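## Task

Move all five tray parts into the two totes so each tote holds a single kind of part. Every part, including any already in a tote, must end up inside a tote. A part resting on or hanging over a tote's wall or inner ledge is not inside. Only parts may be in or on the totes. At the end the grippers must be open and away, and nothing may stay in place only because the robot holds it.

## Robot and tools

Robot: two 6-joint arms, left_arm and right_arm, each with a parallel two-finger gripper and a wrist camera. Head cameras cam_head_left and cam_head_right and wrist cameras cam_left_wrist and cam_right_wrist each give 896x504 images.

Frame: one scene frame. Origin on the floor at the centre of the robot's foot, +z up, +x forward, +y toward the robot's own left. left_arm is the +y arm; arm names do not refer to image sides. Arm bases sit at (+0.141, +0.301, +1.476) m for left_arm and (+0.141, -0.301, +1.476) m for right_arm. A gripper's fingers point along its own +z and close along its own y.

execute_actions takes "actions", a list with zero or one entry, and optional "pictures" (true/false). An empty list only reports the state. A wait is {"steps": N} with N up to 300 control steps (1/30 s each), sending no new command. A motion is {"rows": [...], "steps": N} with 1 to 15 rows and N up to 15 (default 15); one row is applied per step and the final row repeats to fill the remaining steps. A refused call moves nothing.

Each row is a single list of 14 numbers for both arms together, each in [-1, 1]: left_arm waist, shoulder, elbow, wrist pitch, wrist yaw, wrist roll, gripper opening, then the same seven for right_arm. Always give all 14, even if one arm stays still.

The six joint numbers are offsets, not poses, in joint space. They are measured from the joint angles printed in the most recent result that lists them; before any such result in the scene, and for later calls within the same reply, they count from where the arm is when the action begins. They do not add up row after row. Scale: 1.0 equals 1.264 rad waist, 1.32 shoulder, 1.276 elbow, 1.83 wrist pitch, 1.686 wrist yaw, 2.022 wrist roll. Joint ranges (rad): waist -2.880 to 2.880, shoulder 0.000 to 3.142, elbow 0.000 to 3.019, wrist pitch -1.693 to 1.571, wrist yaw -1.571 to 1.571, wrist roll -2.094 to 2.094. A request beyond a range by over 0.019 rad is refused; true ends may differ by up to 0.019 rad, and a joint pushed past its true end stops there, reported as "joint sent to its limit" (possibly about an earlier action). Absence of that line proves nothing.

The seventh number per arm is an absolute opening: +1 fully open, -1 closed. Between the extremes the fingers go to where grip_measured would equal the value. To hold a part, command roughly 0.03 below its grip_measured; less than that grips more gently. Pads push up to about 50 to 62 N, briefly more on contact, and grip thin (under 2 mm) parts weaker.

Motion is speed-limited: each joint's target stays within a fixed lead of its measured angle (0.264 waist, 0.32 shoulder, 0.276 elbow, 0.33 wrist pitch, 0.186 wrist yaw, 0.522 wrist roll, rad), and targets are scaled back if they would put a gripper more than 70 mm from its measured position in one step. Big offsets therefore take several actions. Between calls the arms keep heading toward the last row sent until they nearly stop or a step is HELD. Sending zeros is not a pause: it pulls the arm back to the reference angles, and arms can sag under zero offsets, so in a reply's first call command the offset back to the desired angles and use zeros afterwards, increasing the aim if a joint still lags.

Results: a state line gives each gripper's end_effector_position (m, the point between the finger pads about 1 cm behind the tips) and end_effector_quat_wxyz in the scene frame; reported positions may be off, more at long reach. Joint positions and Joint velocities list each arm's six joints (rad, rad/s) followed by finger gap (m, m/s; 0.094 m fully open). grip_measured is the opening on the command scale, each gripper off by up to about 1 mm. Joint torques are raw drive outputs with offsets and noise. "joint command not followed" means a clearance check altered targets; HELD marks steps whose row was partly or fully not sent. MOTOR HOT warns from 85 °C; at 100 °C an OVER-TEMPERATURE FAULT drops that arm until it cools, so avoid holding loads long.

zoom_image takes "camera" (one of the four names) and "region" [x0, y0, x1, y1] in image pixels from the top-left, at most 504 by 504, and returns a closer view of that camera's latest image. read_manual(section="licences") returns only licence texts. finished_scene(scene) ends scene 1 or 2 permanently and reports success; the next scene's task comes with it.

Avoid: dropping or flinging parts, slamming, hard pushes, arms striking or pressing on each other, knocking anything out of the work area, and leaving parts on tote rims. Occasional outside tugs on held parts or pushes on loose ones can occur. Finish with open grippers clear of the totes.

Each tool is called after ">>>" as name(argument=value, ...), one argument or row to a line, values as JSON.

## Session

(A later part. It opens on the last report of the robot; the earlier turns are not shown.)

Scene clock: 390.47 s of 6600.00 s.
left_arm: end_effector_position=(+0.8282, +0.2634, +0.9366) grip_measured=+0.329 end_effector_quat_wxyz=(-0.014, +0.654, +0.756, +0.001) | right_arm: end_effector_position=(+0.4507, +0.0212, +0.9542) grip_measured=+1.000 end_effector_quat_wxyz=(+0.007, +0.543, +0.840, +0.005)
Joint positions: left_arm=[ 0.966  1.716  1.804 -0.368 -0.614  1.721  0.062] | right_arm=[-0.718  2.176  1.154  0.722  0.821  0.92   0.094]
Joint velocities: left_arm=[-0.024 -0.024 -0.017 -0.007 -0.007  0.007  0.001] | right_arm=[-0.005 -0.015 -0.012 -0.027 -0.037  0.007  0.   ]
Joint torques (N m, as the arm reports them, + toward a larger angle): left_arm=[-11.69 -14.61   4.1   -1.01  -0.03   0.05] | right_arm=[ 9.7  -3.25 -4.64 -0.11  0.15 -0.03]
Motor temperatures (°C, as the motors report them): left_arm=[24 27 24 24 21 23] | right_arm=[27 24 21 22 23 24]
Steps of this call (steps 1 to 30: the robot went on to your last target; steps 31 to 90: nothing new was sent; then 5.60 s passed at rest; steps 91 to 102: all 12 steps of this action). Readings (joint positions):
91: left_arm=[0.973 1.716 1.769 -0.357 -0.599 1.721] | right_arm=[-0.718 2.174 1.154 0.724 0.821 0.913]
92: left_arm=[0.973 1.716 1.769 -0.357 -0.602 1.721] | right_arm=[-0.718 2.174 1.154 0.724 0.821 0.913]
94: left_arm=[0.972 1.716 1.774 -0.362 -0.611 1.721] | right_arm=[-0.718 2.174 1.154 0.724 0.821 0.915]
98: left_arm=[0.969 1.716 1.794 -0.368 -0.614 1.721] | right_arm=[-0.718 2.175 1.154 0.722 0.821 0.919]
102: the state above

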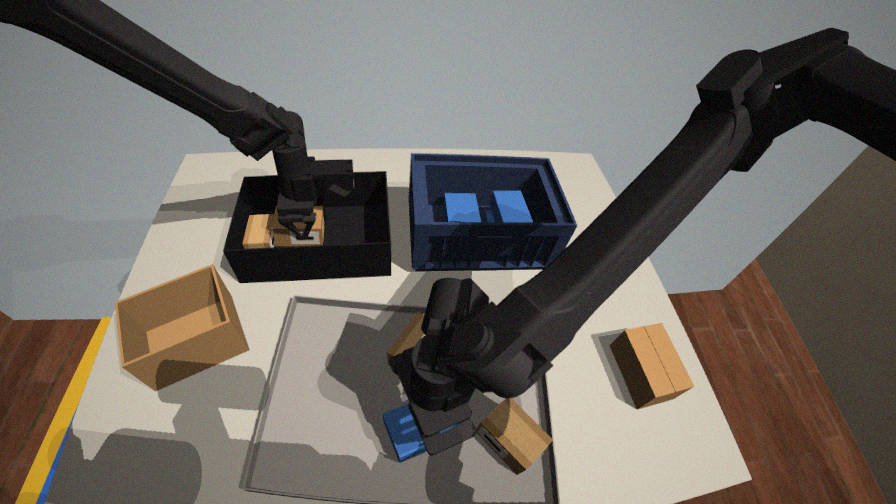

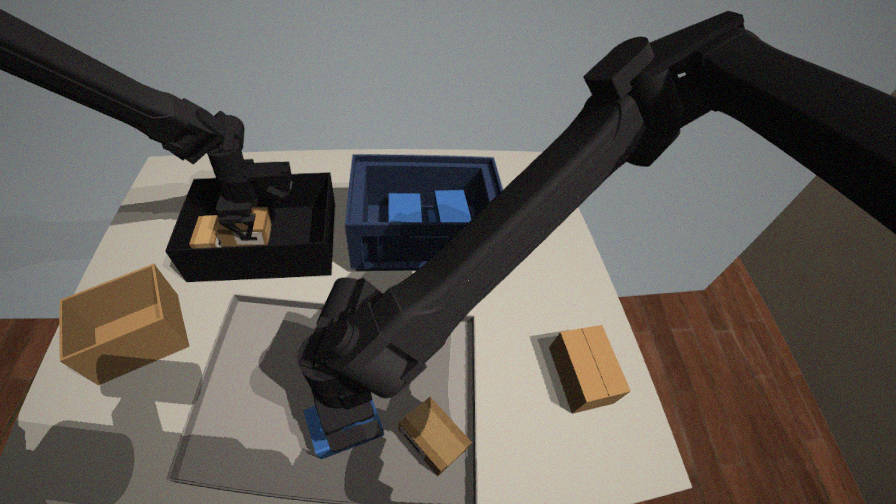

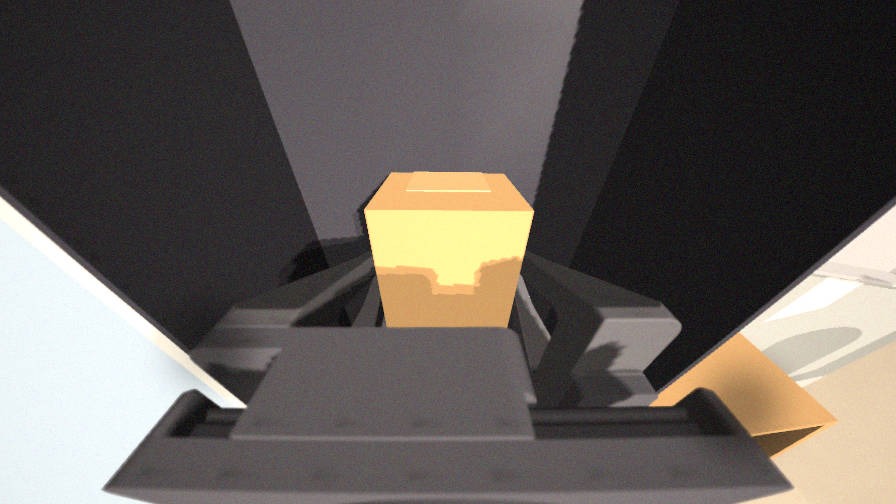

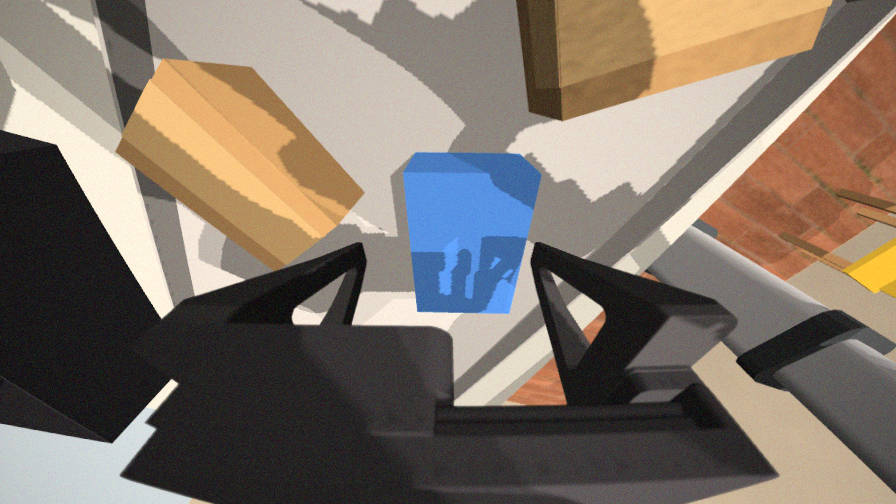

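>>> execute_actions(
  actions=[
    {"rows":[[0.002,0.005,0.003,0,0,0,-0.383,0,0.006,0,-0.002,0,0,1],[0.004,0.01,0.006,0,0,0,-0.383,-0.001,0.012,0,-0.004,-0.002,0,1],[0.006,0.015,0.009,0,0,0,-0.383,-0.002,0.018,0,-0.006,-0.004,0,1],[0.008,0.02,0.012,0,0,0,-0.383,-0.004,0.023,0,-0.008,-0.006,0,1],[0.009,0.025,0.015,0,0,0,-0.383,-0.008,0.027,0.004,-0.009,-0.008,0,1],[0.009,0.027,0.016,0,0,0,-0.383,-0.013,0.03,0.01,-0.01,-0.011,0,1],[0.009,0.027,0.016,0,0,0,-0.383,-0.018,0.034,0.017,-0.011,-0.014,0,1],[0.009,0.027,0.016,0,0,0,-0.383,-0.023,0.037,0.024,-0.012,-0.017,0,1],[0.009,0.027,0.016,0,0,0,-0.383,-0.028,0.041,0.031,-0.013,-0.02,0,1],[0.009,0.027,0.016,0,0,0,-0.383,-0.033,0.044,0.038,-0.014,-0.022,0,1],[0.009,0.027,0.016,0,0,0,-0.383,-0.038,0.048,0.045,-0.015,-0.025,0,1],[0.009,0.027,0.016,0,0,0,-0.383,-0.0435,0.0515,0.052,-0.016,-0.028,0,1]],"steps":15},
  ],
  pictures=false,
)

>>> execute_actions(
  actions=[
    {"steps":10},
  ],
  pictures=true,
)

Scene clock: 396.73 s of 6600.00 s.
left_arm: end_effector_position=(+0.8161, +0.2501, +0.9247) grip_measured=+0.329 end_effector_quat_wxyz=(-0.018, +0.660, +0.751, -0.008) | right_arm: end_effector_position=(+0.4339, +0.0310, +0.9287) grip_measured=+1.000 end_effector_quat_wxyz=(-0.006, +0.539, +0.842, +0.009)
Joint positions: left_arm=[ 0.965  1.746  1.808 -0.368 -0.611  1.721  0.062] | right_arm=[-0.746  2.239  1.211  0.704  0.779  0.922  0.094]
Joint velocities: left_arm=[ 0.005 -0.005  0.002  0.012 -0.007 -0.007  0.001] | right_arm=[-0.181  0.015  0.046 -0.007 -0.007  0.022  0.   ]
Joint torques (N m, as the arm reports them, + toward a larger angle): left_arm=[ -8.61 -12.79   4.03  -0.17  -0.02  -0.12] | right_arm=[ 8.46 -3.62 -2.23  0.07 -0.03 -0.09]
Motor temperatures (°C, as the motors report them): left_arm=[24 27 24 24 21 23] | right_arm=[27 24 22 22 23 24]
Steps of this call (steps 1 to 15: the robot went on to your last target; steps 16 to 90: nothing new was sent; then 2.77 s passed at rest; steps 91 to 105: all 15 steps of this action). Readings (joint positions):
91: left_arm=[0.965 1.716 1.804 -0.368 -0.614 1.721] | right_arm=[-0.718 2.176 1.154 0.722 0.821 0.922]
92: left_arm=[0.965 1.716 1.804 -0.368 -0.614 1.721] | right_arm=[-0.718 2.176 1.154 0.722 0.821 0.922]
94: left_arm=[0.965 1.718 1.804 -0.368 -0.614 1.721] | right_arm=[-0.718 2.179 1.154 0.722 0.819 0.922]
98: left_arm=[0.965 1.733 1.808 -0.368 -0.614 1.721] | right_arm=[-0.718 2.198 1.163 0.716 0.803 0.922]
105: the state above

Scene clock: 397.07 s of 6600.00 s.
left_arm: end_effector_position=(+0.8161, +0.2501, +0.9247) grip_measured=+0.329 end_effector_quat_wxyz=(-0.018, +0.660, +0.751, -0.008) | right_arm: end_effector_position=(+0.4317, +0.0224, +0.9218) grip_measured=+1.000 end_effector_quat_wxyz=(-0.004, +0.540, +0.841, +0.001)
Joint positions: left_arm=[ 0.965  1.746  1.808 -0.368 -0.611  1.721  0.062] | right_arm=[-0.762  2.239  1.213  0.704  0.779  0.922  0.094]
Joint velocities: left_arm=[ 0.005  0.005 -0.007  0.017  0.037  0.007  0.   ] | right_arm=[-0.005 -0.005 -0.007 -0.022 -0.022 -0.022  0.   ]
Joint torques (N m, as the arm reports them, + toward a larger angle): left_arm=[ -8.71 -12.85   4.02  -0.35  -0.02  -0.13] | right_arm=[ 8.85 -3.92 -2.17 -0.08 -0.02 -0.08]
Motor temperatures (°C, as the motors report them): left_arm=[24 27 24 24 21 23] | right_arm=[27 24 22 22 23 24]
Steps of this call (steps 1 to 10: the robot went on to your last target). Readings (joint positions):
1: left_arm=[0.965 1.746 1.808 -0.368 -0.611 1.721] | right_arm=[-0.752 2.239 1.212 0.704 0.779 0.922]
2: left_arm=[0.965 1.746 1.808 -0.368 -0.611 1.721] | right_arm=[-0.756 2.239 1.212 0.704 0.779 0.922]
4: left_arm=[0.965 1.746 1.808 -0.368 -0.611 1.721] | right_arm=[-0.761 2.239 1.213 0.704 0.779 0.922]
8: left_arm=[0.965 1.746 1.808 -0.368 -0.611 1.721] | right_arm=[-0.762 2.239 1.213 0.704 0.779 0.922]
10: the state above

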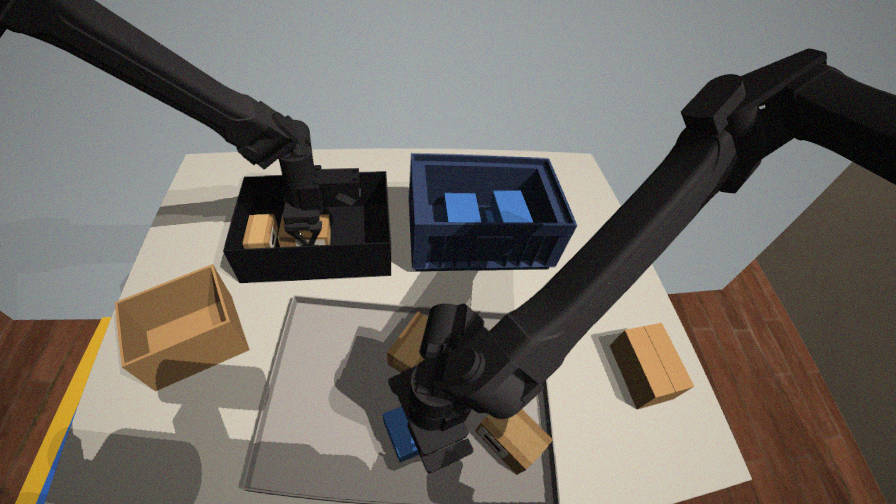

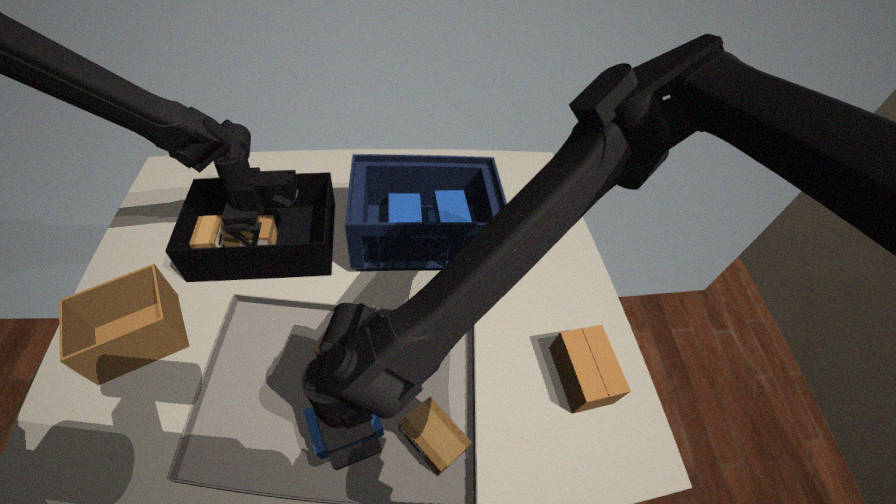

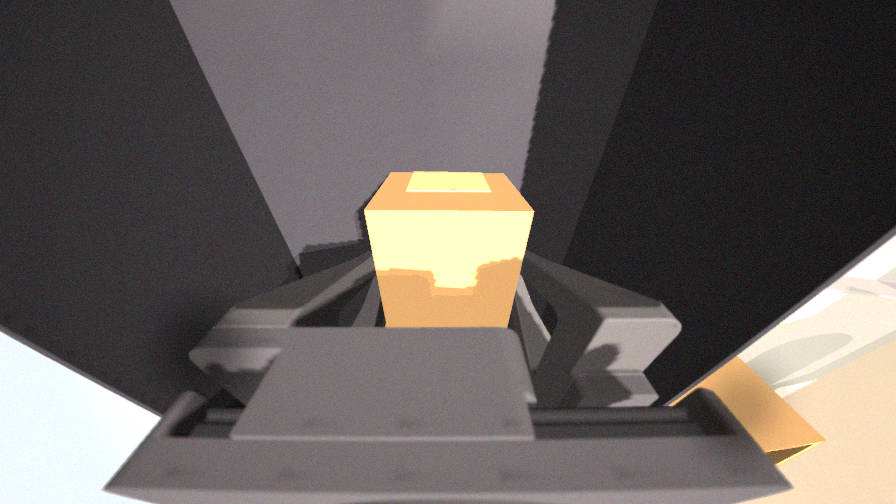

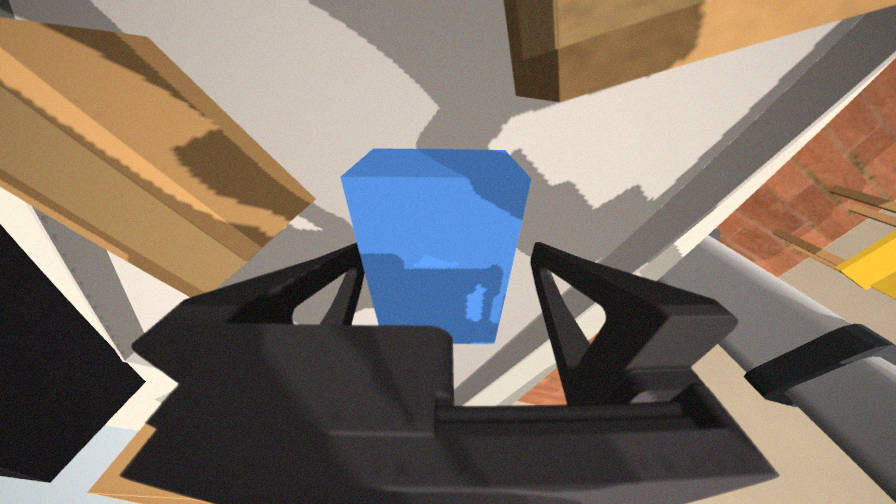

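>>> execute_actions(
  actions=[
    {"rows":[[0,0,0,0,0,0,-0.2,-0.005,0,0,0,0,0,1],[0,0,0,0,0,0,0,-0.01,0,0,0,0,0,1],[0,0,0,0,0,0,0.2,-0.015,0,0,0,0,0,1],[0,0,0,0,0,0,0.4,-0.015,0,0,0,0,0,1],[0,0,0,0,0,0,0.6,-0.015,0,0,0,0,0,0.9],[0,0,0,0,0,0,0.8,-0.015,0,0,0,0,0,0.75],[0,0,0,0,0,0,0.8,-0.015,0,0,0,0,0,0.6],[0,0,0,0,0,0,0.8,-0.015,0,0,0,0,0,0.45],[0,0,0,0,0,0,0.8,-0.015,0,0,0,0,0,0.35],[0,0,0,0,0,0,0.8,-0.015,0,0,0,0,0,0.265]],"steps":15},
  ],
  pictures=false,
)

>>> execute_actions(
  actions=[
    {"steps":10},
  ],
  pictures=true,
)

Scene clock: 401.30 s of 6600.00 s.
left_arm: end_effector_position=(+0.8161, +0.2501, +0.9247) grip_measured=+0.798 end_effector_quat_wxyz=(-0.018, +0.660, +0.751, -0.008) | right_arm: end_effector_position=(+0.4318, +0.0225, +0.9218) grip_measured=+0.467 end_effector_quat_wxyz=(-0.005, +0.540, +0.841, +0.001)
Joint positions: left_arm=[ 0.965  1.746  1.808 -0.368 -0.611  1.721  0.084] | right_arm=[-0.762  2.239  1.213  0.704  0.778  0.922  0.069]
Joint velocities: left_arm=[ 0.005 -0.005 -0.002 -0.017  0.022  0.022 -0.001] | right_arm=[-0.005 -0.015 -0.007 -0.002  0.007 -0.037 -0.001]
Joint torques (N m, as the arm reports them, + toward a larger angle): left_arm=[ -9.63 -13.17   2.74  -0.29   0.08  -0.12] | right_arm=[ 8.14 -3.98 -2.84  0.36  0.16 -0.07]
Motor temperatures (°C, as the motors report them): left_arm=[24 27 24 24 21 23] | right_arm=[27 24 22 22 23 24]
Steps of this call (steps 1 to 30: the robot went on to your last target; steps 31 to 90: nothing new was sent; then 0.73 s passed at rest; steps 91 to 105: all 15 steps of this action). Readings (joint positions):
91: left_arm=[0.965 1.746 1.808 -0.368 -0.611 1.721] | right_arm=[-0.762 2.239 1.213 0.704 0.779 0.922]
92: left_arm=[0.965 1.746 1.808 -0.368 -0.611 1.721] | right_arm=[-0.762 2.239 1.213 0.704 0.779 0.922]
94: left_arm=[0.965 1.746 1.808 -0.368 -0.611 1.721] | right_arm=[-0.762 2.239 1.213 0.704 0.779 0.922]
98: left_arm=[0.965 1.746 1.808 -0.368 -0.611 1.721] | right_arm=[-0.762 2.239 1.213 0.704 0.778 0.922]
105: the state above

Scene clock: 401.63 s of 6600.00 s.
left_arm: end_effector_position=(+0.8161, +0.2501, +0.9247) grip_measured=+0.798 end_effector_quat_wxyz=(-0.018, +0.660, +0.751, -0.008) | right_arm: end_effector_position=(+0.4318, +0.0225, +0.9218) grip_measured=+0.467 end_effector_quat_wxyz=(-0.005, +0.540, +0.841, +0.001)
Joint positions: left_arm=[ 0.965  1.746  1.808 -0.368 -0.611  1.721  0.084] | right_arm=[-0.762  2.239  1.213  0.704  0.778  0.922  0.069]
Joint velocities: left_arm=[-0.005 -0.015 -0.017  0.002 -0.081 -0.007  0.   ] | right_arm=[ 0.005 -0.005  0.002  0.012  0.037 -0.051  0.   ]
Joint torques (N m, as the arm reports them, + toward a larger angle): left_arm=[ -9.81 -13.49   2.76  -0.31   0.08  -0.13] | right_arm=[ 8.34 -4.26 -2.67  0.38  0.16 -0.07]
Motor temperatures (°C, as the motors report them): left_arm=[24 27 24 24 21 23] | right_arm=[27 24 22 22 23 24]
Steps of this call (steps 1 to 10: the robot went on to your last target). Readings (joint positions):
1: left_arm=[0.965 1.746 1.808 -0.368 -0.611 1.721] | right_arm=[-0.762 2.239 1.213 0.704 0.778 0.922]
2: left_arm=[0.965 1.746 1.808 -0.368 -0.611 1.721] | right_arm=[-0.762 2.239 1.213 0.704 0.778 0.922]
4: left_arm=[0.965 1.746 1.808 -0.368 -0.611 1.721] | right_arm=[-0.762 2.239 1.213 0.704 0.778 0.922]
8: left_arm=[0.965 1.746 1.808 -0.368 -0.611 1.721] | right_arm=[-0.762 2.239 1.213 0.704 0.778 0.922]
10: the state above

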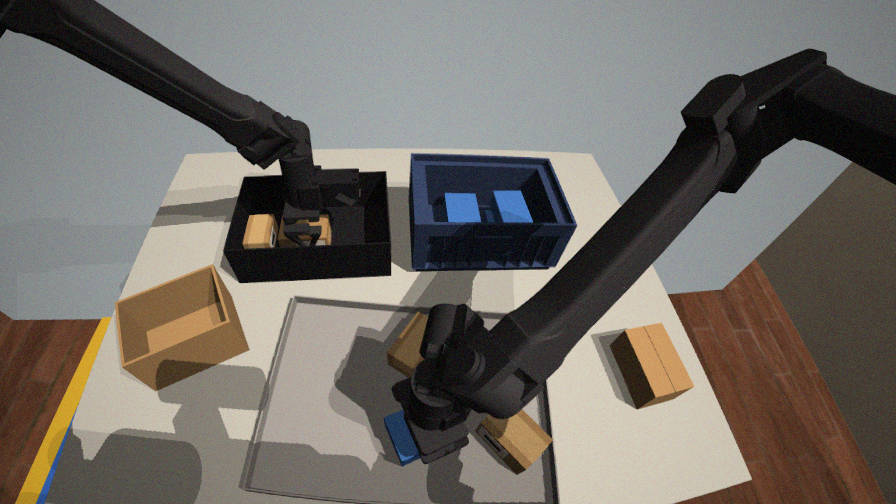

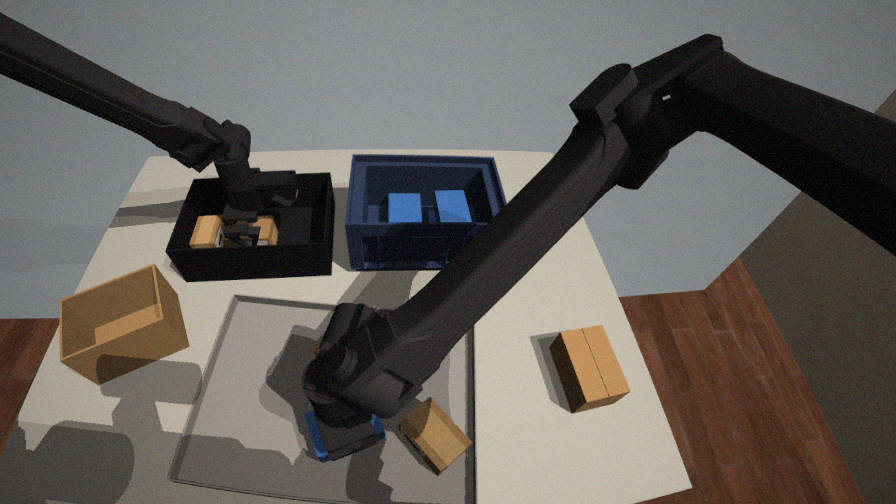

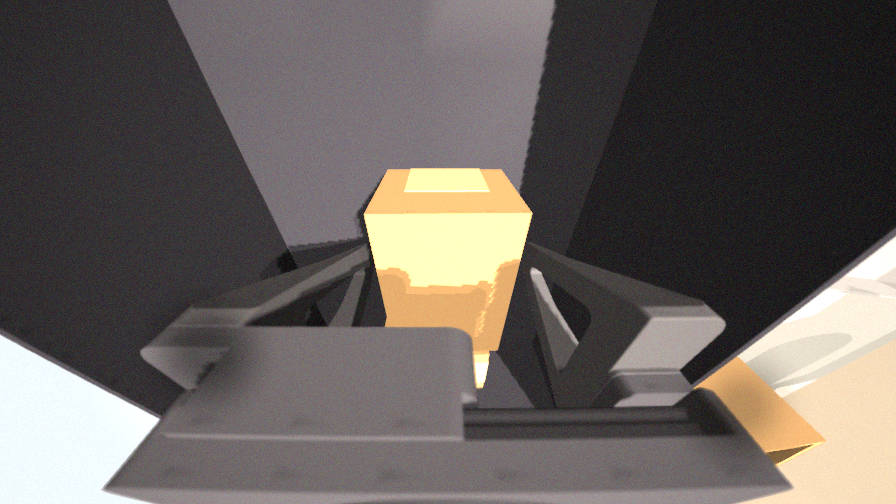

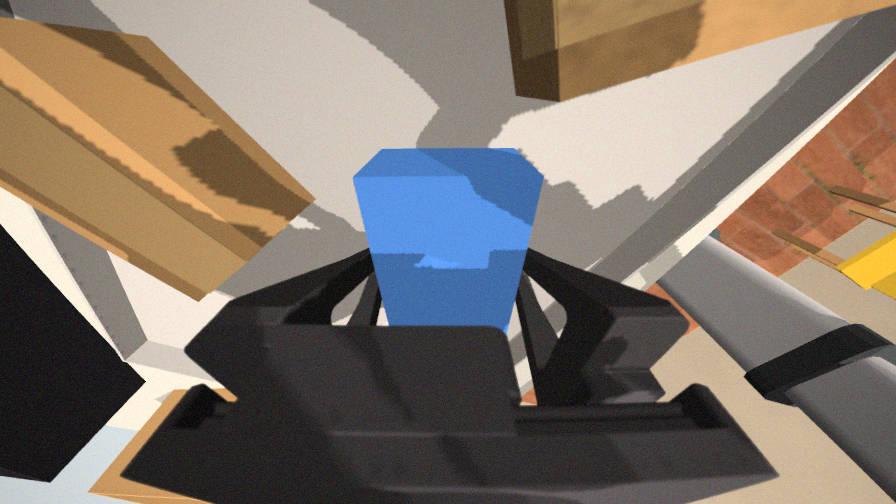

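>>> execute_actions(
  actions=[
    {"rows":[[-0.012,-0.015,0,0,-0.005,0,0.8,0.01,-0.005,0,0,0.004,0,0.43],[-0.026,-0.032,-0.005,0,-0.012,0,0.8,0.02,-0.012,-0.008,0,0.01,0,0.43],[-0.04,-0.052,-0.018,-0.003,-0.02,-0.002,0.8,0.03,-0.022,-0.02,0.002,0.016,0,0.43],[-0.054,-0.072,-0.035,-0.006,-0.029,-0.004,0.8,0.04,-0.033,-0.035,0.003,0.022,0,0.43],[-0.068,-0.092,-0.054,-0.01,-0.038,-0.006,0.8,0.05,-0.044,-0.05,0.005,0.028,0,0.43],[-0.082,-0.112,-0.074,-0.014,-0.047,-0.008,0.8,0.058,-0.055,-0.065,0.006,0.034,0,0.43],[-0.095,-0.132,-0.094,-0.018,-0.056,-0.01,0.8,0.065,-0.065,-0.08,0.008,0.04,0,0.43],[-0.108,-0.152,-0.114,-0.022,-0.065,-0.012,0.8,0.072,-0.075,-0.095,0.009,0.046,0,0.43],[-0.12,-0.172,-0.134,-0.026,-0.074,-0.015,0.8,0.078,-0.083,-0.11,0.01,0.051,0,0.43],[-0.132,-0.192,-0.158,-0.03,-0.082,-0.018,0.8,0.082,-0.09,-0.123,0.011,0.055,0,0.43],[-0.142,-0.209,-0.183,-0.034,-0.09,-0.02,0.8,0.085,-0.095,-0.135,0.012,0.059,0,0.43]],"steps":15},
  ],
  pictures=false,
)

>>> execute_actions(
  actions=[
    {"steps":8},
  ],
  pictures=false,
)

Scene clock: 413.67 s of 6600.00 s.
left_arm: end_effector_position=(+0.8263, +0.2405, +1.0646) grip_measured=+0.798 end_effector_quat_wxyz=(-0.007, +0.673, +0.740, -0.004) | right_arm: end_effector_position=(+0.4443, +0.0111, +0.9862) grip_measured=+0.467 end_effector_quat_wxyz=(+0.003, +0.529, +0.849, -0.007)
Joint positions: left_arm=[ 0.795  1.485  1.577 -0.414 -0.759  1.705  0.084] | right_arm=[-0.684  2.118  1.068  0.713  0.873  0.922  0.069]
Joint velocities: left_arm=[-0.425 -0.464 -0.027 -0.046  0.007 -0.051 -0.   ] | right_arm=[ 0.132 -0.034 -0.007  0.017 -0.007  0.007 -0.001]
Joint torques (N m, as the arm reports them, + toward a larger angle): left_arm=[ -8.19 -10.75   2.81  -0.84  -0.07  -0.32] | right_arm=[10.68 -4.22 -4.62  0.65  0.32 -0.06]
Motor temperatures (°C, as the motors report them): left_arm=[24 27 24 24 21 23] | right_arm=[27 24 22 22 23 24]
Steps of this call (steps 1 to 15: the robot went on to your last target; steps 16 to 90: nothing new was sent; then 8.53 s passed at rest; steps 91 to 105: all 15 steps of this action). Readings (joint positions):
91: left_arm=[0.965 1.746 1.808 -0.368 -0.614 1.721] | right_arm=[-0.762 2.239 1.213 0.704 0.779 0.922]
92: left_arm=[0.965 1.745 1.808 -0.368 -0.621 1.721] | right_arm=[-0.762 2.239 1.213 0.704 0.782 0.922]
94: left_arm=[0.960 1.733 1.793 -0.368 -0.646 1.721] | right_arm=[-0.760 2.237 1.211 0.704 0.798 0.922]
98: left_arm=[0.922 1.661 1.712 -0.376 -0.700 1.720] | right_arm=[-0.744 2.196 1.161 0.704 0.841 0.922]
105: the state above

Scene clock: 413.93 s of 6600.00 s.
left_arm: end_effector_position=(+0.8414, +0.2473, +1.0837) grip_measured=+0.798 end_effector_quat_wxyz=(+0.007, +0.663, +0.749, +0.004) | right_arm: end_effector_position=(+0.4455, +0.0144, +0.9890) grip_measured=+0.467 end_effector_quat_wxyz=(+0.004, +0.529, +0.849, -0.003)
Joint positions: left_arm=[ 0.777  1.452  1.578 -0.414 -0.762  1.697  0.084] | right_arm=[-0.677  2.118  1.068  0.714  0.874  0.922  0.069]
Joint velocities: left_arm=[ 0.005  0.073  0.007 -0.012 -0.051 -0.007  0.   ] | right_arm=[-0.005 -0.015 -0.002 -0.002  0.022  0.051  0.   ]
Joint torques (N m, as the arm reports them, + toward a larger angle): left_arm=[ -8.51 -10.76   2.73  -0.92   0.07  -0.31] | right_arm=[11.29 -4.37 -4.38  0.69  0.36 -0.08]
Motor temperatures (°C, as the motors report them): left_arm=[24 27 24 24 21 23] | right_arm=[27 24 22 22 23 24]
Steps of this call (steps 1 to 8: the robot went on to your last target). Readings (joint positions):
1: left_arm=[0.784 1.472 1.578 -0.414 -0.759 1.703] | right_arm=[-0.679 2.118 1.068 0.714 0.873 0.922]
2: left_arm=[0.778 1.461 1.578 -0.414 -0.759 1.701] | right_arm=[-0.677 2.118 1.068 0.714 0.873 0.922]
4: left_arm=[0.777 1.449 1.578 -0.414 -0.760 1.699] | right_arm=[-0.677 2.118 1.068 0.714 0.873 0.922]
8: the state above

>>> execute_actions(
  actions=[
    {"rows":[[-0.004,-0.007,-0.026,0.015,-0.003,-0.035,0.9,0.01,-0.016,0.003,-0.021,0.004,-0.011,0.43],[-0.008,-0.014,-0.051,0.031,-0.006,-0.069,1,0.02,-0.033,0.007,-0.042,0.008,-0.022,0.43],[-0.012,-0.021,-0.077,0.046,-0.009,-0.104,1,0.03,-0.05,0.01,-0.063,0.012,-0.033,0.43],[-0.016,-0.028,-0.103,0.062,-0.012,-0.138,1,0.039,-0.066,0.014,-0.084,0.016,-0.044,0.43],[-0.02,-0.035,-0.128,0.077,-0.015,-0.173,1,0.047,-0.082,0.017,-0.105,0.02,-0.055,0.43],[-0.024,-0.042,-0.154,0.093,-0.017,-0.207,1,0.054,-0.099,0.021,-0.126,0.024,-0.066,0.43],[-0.028,-0.049,-0.18,0.108,-0.02,-0.242,1,0.06,-0.115,0.024,-0.147,0.028,-0.077,0.43],[-0.032,-0.056,-0.206,0.124,-0.023,-0.276,1,0.066,-0.132,0.028,-0.168,0.032,-0.088,0.43],[-0.036,-0.063,-0.231,0.14,-0.026,-0.31,1,0.071,-0.148,0.031,-0.189,0.035,-0.099,0.43],[-0.04,-0.07,-0.257,0.155,-0.029,-0.345,1,0.075,-0.165,0.035,-0.21,0.039,-0.11,0.43]],"steps":15},
  ],
  pictures=false,
)

>>> execute_actions(
  actions=[
    {"steps":6},
  ],
  pictures=false,
)

Scene clock: 423.03 s of 6600.00 s.
left_arm: end_effector_position=(+0.7384, +0.2125, +1.0899) grip_measured=+1.000 end_effector_quat_wxyz=(-0.001, +0.423, +0.906, +0.006) | right_arm: end_effector_position=(+0.5405, -0.0046, +1.0326) grip_measured=+0.467 end_effector_quat_wxyz=(-0.014, +0.410, +0.912, -0.011)
Joint positions: left_arm=[ 0.748  1.383  1.24  -0.164 -0.808  1.102  0.094] | right_arm=[-0.616  1.893  1.115  0.354  0.934  0.736  0.069]
Joint velocities: left_arm=[-0.083 -0.015 -0.007  0.066  0.022 -0.623  0.   ] | right_arm=[ 0.132 -0.317  0.12  -0.022 -0.037 -0.198  0.   ]
Joint torques (N m, as the arm reports them, + toward a larger angle): left_arm=[ -9.93 -11.22   2.42   0.98  -0.02  -0.31] | right_arm=[11.12 -2.95 -1.93 -0.63  0.38 -0.1 ]
Motor temperatures (°C, as the motors report them): left_arm=[24 27 24 24 21 23] | right_arm=[27 24 22 22 23 24]
Steps of this call (steps 1 to 30: the robot went on to your last target; steps 31 to 90: nothing new was sent; then 5.60 s passed at rest; steps 91 to 105: all 15 steps of this action). Readings (joint positions):
91: left_arm=[0.777 1.462 1.574 -0.412 -0.763 1.688] | right_arm=[-0.677 2.118 1.068 0.710 0.874 0.920]
92: left_arm=[0.777 1.458 1.563 -0.401 -0.766 1.669] | right_arm=[-0.677 2.115 1.069 0.695 0.877 0.914]
94: left_arm=[0.777 1.442 1.515 -0.360 -0.775 1.602] | right_arm=[-0.676 2.101 1.069 0.637 0.889 0.894]
98: left_arm=[0.775 1.406 1.379 -0.260 -0.795 1.399] | right_arm=[-0.665 2.036 1.078 0.492 0.915 0.831]
105: the state above

Scene clock: 423.23 s of 6600.00 s.
left_arm: end_effector_position=(+0.7439, +0.2148, +1.0923) grip_measured=+1.000 end_effector_quat_wxyz=(+0.006, +0.387, +0.922, +0.010) | right_arm: end_effector_position=(+0.5478, -0.0033, +1.0364) grip_measured=+0.467 end_effector_quat_wxyz=(-0.012, +0.402, +0.916, -0.007)
Joint positions: left_arm=[ 0.746  1.377  1.241 -0.15  -0.809  1.038  0.094] | right_arm=[-0.609  1.884  1.121  0.346  0.935  0.714  0.069]
Joint velocities: left_arm=[-0.005 -0.024  0.007  0.012  0.007 -0.227  0.   ] | right_arm=[ 0.005  0.063 -0.007 -0.032  0.051  0.022 -0.001]
Joint torques (N m, as the arm reports them, + toward a larger angle): left_arm=[ -9.77 -10.78   2.38   0.53   0.    -0.3 ] | right_arm=[11.65 -5.15 -1.61  0.06  0.27 -0.13]
Motor temperatures (°C, as the motors report them): left_arm=[24 27 24 24 21 23] | right_arm=[27 24 22 22 23 24]
Steps of this call (steps 1 to 6: the robot went on to your last target). Readings (joint positions):
1: left_arm=[0.746 1.383 1.240 -0.161 -0.808 1.084] | right_arm=[-0.612 1.884 1.119 0.354 0.934 0.730]
2: left_arm=[0.746 1.382 1.241 -0.156 -0.808 1.071] | right_arm=[-0.610 1.880 1.121 0.354 0.934 0.725]
4: left_arm=[0.746 1.380 1.241 -0.152 -0.809 1.051] | right_arm=[-0.609 1.879 1.121 0.352 0.934 0.718]
6: the state above

>>> execute_actions(
  actions=[
    {"rows":[[0,0,-0.012,0.009,0,-0.022,1,0.012,-0.02,0.013,-0.025,0.006,-0.02,0.43],[0,0,-0.024,0.019,0,-0.043,1,0.024,-0.04,0.027,-0.049,0.012,-0.04,0.43],[0,0,-0.036,0.028,0,-0.065,1,0.035,-0.06,0.04,-0.074,0.019,-0.06,0.43],[0,0,-0.048,0.037,0,-0.087,1,0.046,-0.08,0.053,-0.098,0.025,-0.08,0.43],[0,0,-0.06,0.046,0,-0.108,1,0.056,-0.1,0.066,-0.123,0.031,-0.1,0.43],[0,0,-0.072,0.056,0,-0.13,1,0.066,-0.12,0.08,-0.148,0.037,-0.12,0.43],[0,0,-0.084,0.065,0,-0.152,1,0.075,-0.14,0.093,-0.172,0.043,-0.14,0.43],[0,0,-0.096,0.074,0,-0.174,1,0.084,-0.16,0.106,-0.197,0.05,-0.16,0.43],[0,0,-0.108,0.084,0,-0.195,1,0.092,-0.18,0.12,-0.221,0.056,-0.18,0.43],[0,0,-0.12,0.093,0,-0.217,1,0.1,-0.197,0.133,-0.246,0.062,-0.2,0.43]],"steps":15},
  ],
  pictures=false,
)

>>> execute_actions(
  actions=[
    {"steps":6},
  ],
  pictures=false,
)

Scene clock: 432.57 s of 6600.00 s.
left_arm: end_effector_position=(+0.6835, +0.1966, +1.0879) grip_measured=+1.000 end_effector_quat_wxyz=(+0.003, +0.217, +0.976, +0.006) | right_arm: end_effector_position=(+0.6746, -0.0576, +1.0902) grip_measured=+0.467 end_effector_quat_wxyz=(-0.011, +0.241, +0.970, -0.031)
Joint positions: left_arm=[ 0.746  1.378  1.084 -0.009 -0.809  0.668  0.094] | right_arm=[-0.559  1.674  1.275 -0.056  1.032  0.417  0.069]
Joint velocities: left_arm=[ 0.005 -0.015 -0.007  0.046  0.066 -0.403  0.   ] | right_arm=[ 0.308 -0.601  0.271 -0.52   0.066 -0.681 -0.   ]
Joint torques (N m, as the arm reports them, + toward a larger angle): left_arm=[-8.08 -8.73  1.03  0.79  0.06 -0.31] | right_arm=[12.8  -8.13  0.42 -0.06  0.28 -0.11]
Motor temperatures (°C, as the motors report them): left_arm=[24 26 24 24 21 23] | right_arm=[27 24 22 22 23 24]
Steps of this call (steps 1 to 30: the robot went on to your last target; steps 31 to 90: nothing new was sent; then 5.83 s passed at rest; steps 91 to 105: all 15 steps of this action). Readings (joint positions):
91: left_arm=[0.746 1.376 1.240 -0.150 -0.809 1.014] | right_arm=[-0.609 1.892 1.122 0.336 0.937 0.704]
92: left_arm=[0.746 1.376 1.236 -0.146 -0.809 1.007] | right_arm=[-0.609 1.889 1.127 0.317 0.943 0.694]
94: left_arm=[0.746 1.376 1.218 -0.124 -0.809 0.972] | right_arm=[-0.609 1.876 1.144 0.251 0.961 0.658]
98: left_arm=[0.746 1.376 1.153 -0.065 -0.809 0.851] | right_arm=[-0.601 1.817 1.189 0.130 0.990 0.578]
105: the state above

Scene clock: 432.77 s of 6600.00 s.
left_arm: end_effector_position=(+0.6852, +0.1970, +1.0879) grip_measured=+1.000 end_effector_quat_wxyz=(+0.005, +0.194, +0.981, +0.008) | right_arm: end_effector_position=(+0.7198, -0.0625, +1.1294) grip_measured=+0.467 end_effector_quat_wxyz=(+0.012, +0.227, +0.974, -0.004)
Joint positions: left_arm=[ 0.746  1.378  1.084  0.    -0.809  0.629  0.094] | right_arm=[-0.506  1.605  1.299 -0.082  1.035  0.344  0.069]
Joint velocities: left_arm=[-0.024 -0.005 -0.012 -0.012  0.007 -0.125  0.   ] | right_arm=[ 0.083 -0.044  0.002 -0.027  0.007 -0.227  0.   ]
Joint torques (N m, as the arm reports them, + toward a larger angle): left_arm=[-8.38 -8.68  1.04  0.6   0.07 -0.29] | right_arm=[10.38 -4.91  0.3  -0.35  0.3  -0.12]
Motor temperatures (°C, as the motors report them): left_arm=[24 26 24 24 21 23] | right_arm=[27 24 22 22 23 24]
Steps of this call (steps 1 to 6: the robot went on to your last target). Readings (joint positions):
1: left_arm=[0.746 1.378 1.084 -0.006 -0.809 0.657] | right_arm=[-0.548 1.655 1.283 -0.070 1.034 0.397]
2: left_arm=[0.746 1.378 1.084 -0.003 -0.809 0.649] | right_arm=[-0.537 1.638 1.289 -0.077 1.035 0.381]
4: left_arm=[0.746 1.378 1.084 0.000 -0.809 0.636] | right_arm=[-0.517 1.614 1.297 -0.082 1.035 0.358]
6: the state above

>>> execute_actions(
  actions=[
    {"rows":[[0,0,0,0,0,0,1,0.001,0,0.021,-0.014,0,-0.017,0.43],[0,0,0,0,0,0,1,0.002,0.002,0.042,-0.027,0,-0.034,0.43],[0,0,0,0,0,0,1,0.003,0.005,0.063,-0.041,0,-0.051,0.43],[-0.002,0.015,0.003,0.008,-0.001,0,1,0.004,0.009,0.084,-0.055,0,-0.068,0.43],[-0.004,0.03,0.006,0.016,-0.002,0,1,0.005,0.014,0.105,-0.068,0,-0.085,0.43],[-0.006,0.045,0.009,0.024,-0.004,0,1,0.006,0.02,0.126,-0.082,0,-0.102,0.43],[-0.008,0.06,0.012,0.032,-0.005,0,1,0.007,0.027,0.147,-0.096,0,-0.119,0.43],[-0.01,0.075,0.015,0.04,-0.006,0,1,0.008,0.034,0.168,-0.11,0,-0.136,0.43],[-0.012,0.09,0.018,0.048,-0.007,0,1,0.008,0.041,0.189,-0.123,0,-0.153,0.43],[-0.014,0.105,0.021,0.056,-0.008,0,1,0.008,0.049,0.21,-0.137,0,-0.17,0.43],[-0.016,0.12,0.024,0.064,-0.009,0,1,0.008,0.049,0.21,-0.137,0,-0.17,0.43],[-0.018,0.135,0.027,0.072,-0.01,0,1,0.008,0.049,0.21,-0.137,0,-0.17,0.43],[-0.02,0.15,0.03,0.08,-0.011,0,1,0.008,0.049,0.21,-0.137,0,-0.17,0.43]],"steps":15},
  ],
  pictures=false,
)

>>> execute_actions(
  actions=[
    {"steps":6},
  ],
  pictures=false,
)

Scene clock: 441.00 s of 6600.00 s.
left_arm: end_effector_position=(+0.6539, +0.1453, +1.0431) grip_measured=+1.000 end_effector_quat_wxyz=(-0.005, +0.195, +0.981, +0.011) | right_arm: end_effector_position=(+0.8088, -0.0727, +1.1331) grip_measured=+0.466 end_effector_quat_wxyz=(+0.012, +0.084, +0.996, -0.005)
Joint positions: left_arm=[ 0.746  1.557  1.121  0.121 -0.824  0.615  0.094] | right_arm=[-0.504  1.648  1.573 -0.31   1.035  0.049  0.069]
Joint velocities: left_arm=[-0.005  0.571 -0.002  0.105 -0.037 -0.051  0.   ] | right_arm=[-0.005 -0.005  0.002 -0.056 -0.022 -0.3   -0.001]
Joint torques (N m, as the arm reports them, + toward a larger angle): left_arm=[-11.54  -9.34  -0.05   0.47  -0.09   0.03] | right_arm=[10.3  -7.75  1.41 -0.31  0.12 -0.16]
Motor temperatures (°C, as the motors report them): left_arm=[24 26 24 24 21 23] | right_arm=[27 24 21 22 23 24]
Steps of this call (steps 1 to 30: the robot went on to your last target; steps 31 to 90: nothing new was sent; then 4.73 s passed at rest; steps 91 to 105: all 15 steps of this action). Readings (joint positions):
91: left_arm=[0.746 1.378 1.084 0.000 -0.809 0.615] | right_arm=[-0.504 1.617 1.298 -0.095 1.035 0.318]
92: left_arm=[0.746 1.378 1.084 0.000 -0.809 0.615] | right_arm=[-0.504 1.617 1.303 -0.101 1.035 0.313]
94: left_arm=[0.746 1.378 1.084 0.000 -0.809 0.615] | right_arm=[-0.504 1.619 1.330 -0.136 1.035 0.286]
98: left_arm=[0.746 1.408 1.094 0.031 -0.816 0.615] | right_arm=[-0.504 1.632 1.442 -0.226 1.035 0.193]
105: the state above

Scene clock: 441.20 s of 6600.00 s.
left_arm: end_effector_position=(+0.6299, +0.1295, +1.0331) grip_measured=+1.000 end_effector_quat_wxyz=(-0.021, +0.213, +0.977, +0.005) | right_arm: end_effector_position=(+0.8026, -0.0674, +1.1302) grip_measured=+0.466 end_effector_quat_wxyz=(+0.007, +0.059, +0.998, -0.005)
Joint positions: left_arm=[ 0.746  1.603  1.115  0.121 -0.824  0.615  0.094] | right_arm=[-0.504  1.658  1.573 -0.321  1.035  0.019  0.069]
Joint velocities: left_arm=[-0.005 -0.044 -0.017  0.027  0.007  0.037  0.   ] | right_arm=[ 0.005  0.054 -0.002 -0.022  0.037 -0.051 -0.001]
Joint torques (N m, as the arm reports them, + toward a larger angle): left_arm=[-11.85  -9.6    0.11   0.69  -0.04   0.02] | right_arm=[10.81 -8.16  1.35 -0.23  0.09 -0.12]
Motor temperatures (°C, as the motors report them): left_arm=[24 26 24 24 21 23] | right_arm=[27 24 21 22 23 24]
Steps of this call (steps 1 to 6: the robot went on to your last target). Readings (joint positions):
1: left_arm=[0.746 1.575 1.120 0.121 -0.824 0.615] | right_arm=[-0.504 1.648 1.573 -0.313 1.035 0.041]
2: left_arm=[0.746 1.588 1.119 0.121 -0.824 0.615] | right_arm=[-0.504 1.649 1.573 -0.317 1.035 0.035]
4: left_arm=[0.746 1.602 1.116 0.121 -0.824 0.615] | right_arm=[-0.504 1.654 1.573 -0.320 1.035 0.025]
6: the state above

>>> execute_actions(
  actions=[
    {"rows":[[-0.008,0.015,0.005,0.014,-0.002,-0.001,1,0,0.003,0.025,-0.009,-0.002,-0.008,0.43],[-0.016,0.032,0.01,0.028,-0.005,-0.002,1,-0.002,0.008,0.05,-0.019,-0.005,-0.017,0.43],[-0.023,0.05,0.015,0.042,-0.007,-0.004,1,-0.005,0.016,0.075,-0.028,-0.008,-0.025,0.43],[-0.03,0.07,0.02,0.056,-0.01,-0.005,1,-0.008,0.026,0.1,-0.037,-0.01,-0.033,0.43],[-0.036,0.09,0.026,0.07,-0.012,-0.006,1,-0.012,0.038,0.125,-0.047,-0.013,-0.042,0.43],[-0.042,0.11,0.031,0.083,-0.014,-0.007,1,-0.016,0.051,0.15,-0.056,-0.016,-0.05,0.43],[-0.047,0.13,0.036,0.097,-0.017,-0.008,1,-0.02,0.064,0.175,-0.065,-0.018,-0.058,0.43],[-0.052,0.15,0.041,0.111,-0.019,-0.01,1,-0.024,0.077,0.2,-0.074,-0.021,-0.066,0.43],[-0.056,0.175,0.046,0.125,-0.022,-0.011,1,-0.027,0.09,0.215,-0.084,-0.023,-0.075,0.43],[-0.059,0.2,0.051,0.139,-0.024,-0.012,1,-0.03,0.102,0.227,-0.093,-0.026,-0.083,0.43]],"steps":15},
  ],
  pictures=false,
)

>>> execute_actions(
  actions=[
    {"steps":12},
  ],
  pictures=true,
)

Scene clock: 446.30 s of 6600.00 s.
left_arm: end_effector_position=(+0.5638, +0.0261, +0.9947) grip_measured=+1.000 end_effector_quat_wxyz=(-0.012, +0.218, +0.976, +0.000) | right_arm: end_effector_position=(+0.8695, -0.0640, +1.1102) grip_measured=+0.466 end_effector_quat_wxyz=(+0.009, -0.000, +1.000, +0.003)
Joint positions: left_arm=[ 0.691  1.896  1.178  0.348 -0.861  0.609  0.094] | right_arm=[-0.527  1.771  1.858 -0.473  0.997 -0.121  0.069]
Joint velocities: left_arm=[-0.063  0.327 -0.11  -0.012 -0.007 -0.022  0.   ] | right_arm=[-0.073  0.103  0.017 -0.11  -0.022 -0.051  0.001]
Joint torques (N m, as the arm reports them, + toward a larger angle): left_arm=[-13.76  -9.4   -0.84   0.83  -0.1   -0.33] | right_arm=[10.49 -9.25  2.48 -0.01 -0.14 -0.18]
Motor temperatures (°C, as the motors report them): left_arm=[24 26 24 24 21 23] | right_arm=[27 24 21 22 23 24]
Steps of this call (steps 1 to 30: the robot went on to your last target; steps 31 to 90: nothing new was sent; then 1.60 s passed at rest; steps 91 to 105: all 15 steps of this action). Readings (joint positions):
91: left_arm=[0.746 1.590 1.117 0.128 -0.825 0.615] | right_arm=[-0.504 1.662 1.575 -0.323 1.035 0.008]
92: left_arm=[0.746 1.594 1.119 0.133 -0.828 0.615] | right_arm=[-0.504 1.663 1.579 -0.329 1.034 0.006]
94: left_arm=[0.746 1.616 1.128 0.166 -0.837 0.615] | right_arm=[-0.504 1.673 1.612 -0.355 1.027 -0.007]
98: left_arm=[0.732 1.713 1.163 0.263 -0.852 0.613] | right_arm=[-0.506 1.721 1.749 -0.414 1.009 -0.052]
105: the state above

Scene clock: 446.70 s of 6600.00 s.
left_arm: end_effector_position=(+0.5784, +0.0324, +0.9990) grip_measured=+1.000 end_effector_quat_wxyz=(-0.002, +0.205, +0.979, +0.004) | right_arm: end_effector_position=(+0.8598, -0.0562, +1.1024) grip_measured=+0.466 end_effector_quat_wxyz=(+0.001, -0.020, +1.000, +0.002)
Joint positions: left_arm=[ 0.689  1.874  1.178  0.358 -0.863  0.606  0.094] | right_arm=[-0.531  1.789  1.858 -0.48   0.996 -0.14   0.069]
Joint velocities: left_arm=[ 0.005 -0.063  0.012  0.037  0.022  0.007  0.   ] | right_arm=[ 0.005  0.005 -0.007  0.007  0.037 -0.007 -0.001]
Joint torques (N m, as the arm reports them, + toward a larger angle): left_arm=[-13.61  -6.67  -1.32   0.43  -0.02  -0.3 ] | right_arm=[10.5  -9.62  2.52 -0.11 -0.14 -0.22]
Motor temperatures (°C, as the motors report them): left_arm=[24 26 24 24 21 23] | right_arm=[27 24 21 22 23 24]
Steps of this call (steps 1 to 12: the robot went on to your last target). Readings (joint positions):
1: left_arm=[0.689 1.905 1.174 0.348 -0.861 0.609] | right_arm=[-0.529 1.774 1.858 -0.475 0.997 -0.125]
2: left_arm=[0.689 1.908 1.172 0.348 -0.861 0.609] | right_arm=[-0.530 1.777 1.858 -0.477 0.997 -0.128]
4: left_arm=[0.689 1.906 1.171 0.349 -0.862 0.608] | right_arm=[-0.531 1.783 1.858 -0.479 0.997 -0.133]
8: left_arm=[0.689 1.888 1.173 0.355 -0.863 0.607] | right_arm=[-0.531 1.789 1.858 -0.480 0.996 -0.138]
12: the state above

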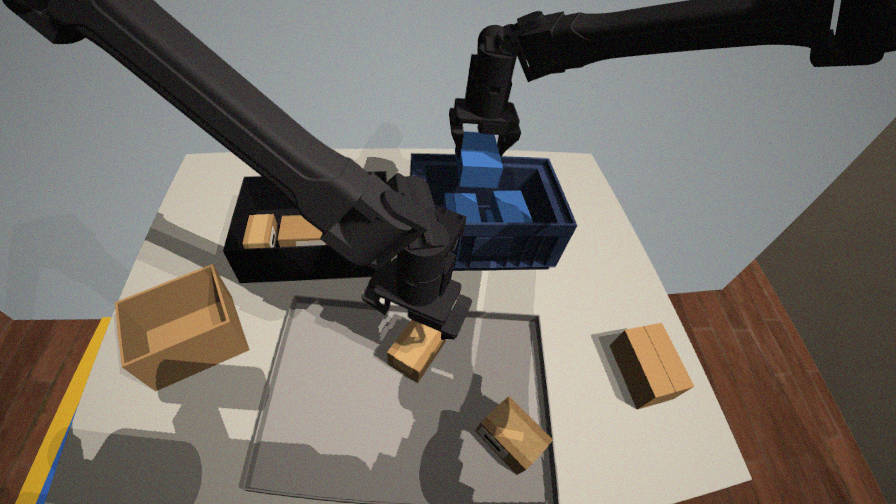

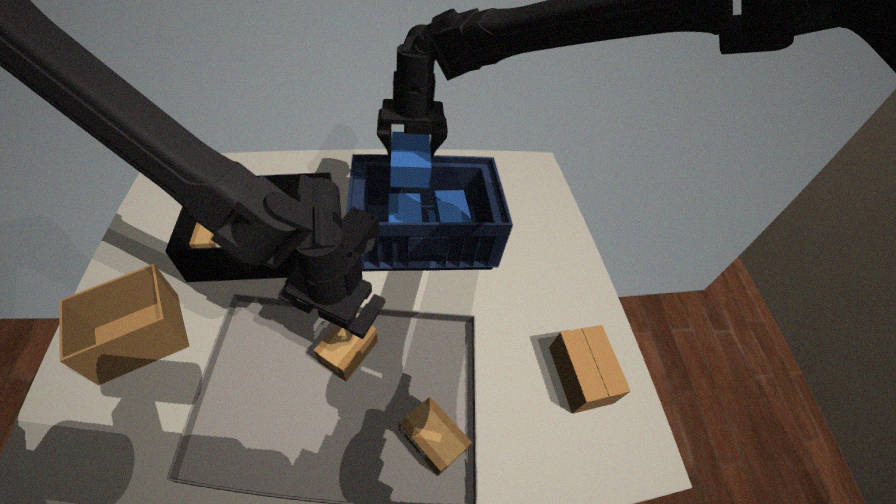

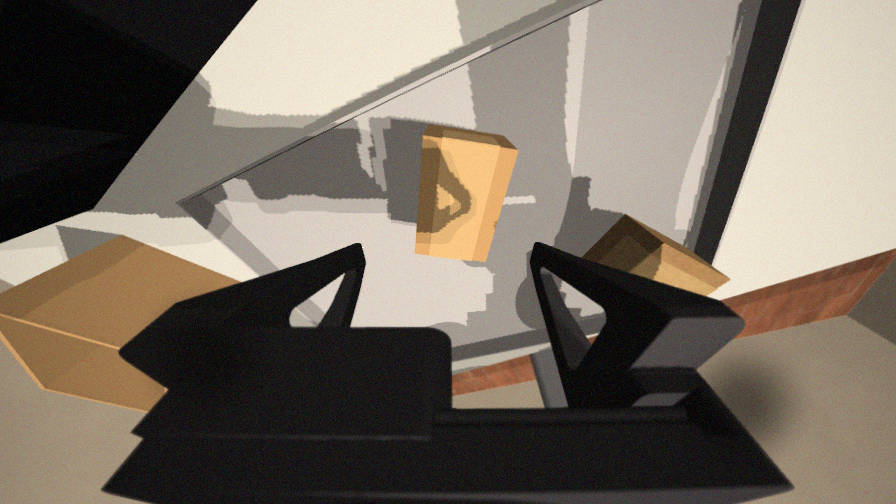

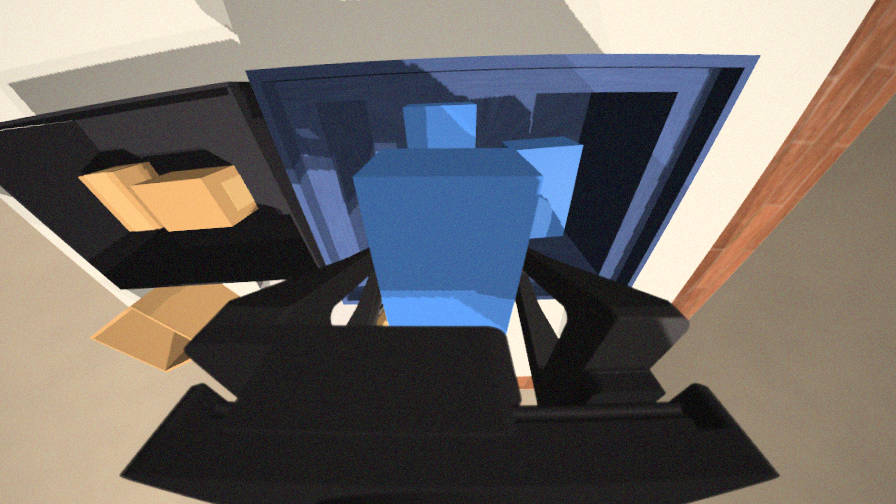

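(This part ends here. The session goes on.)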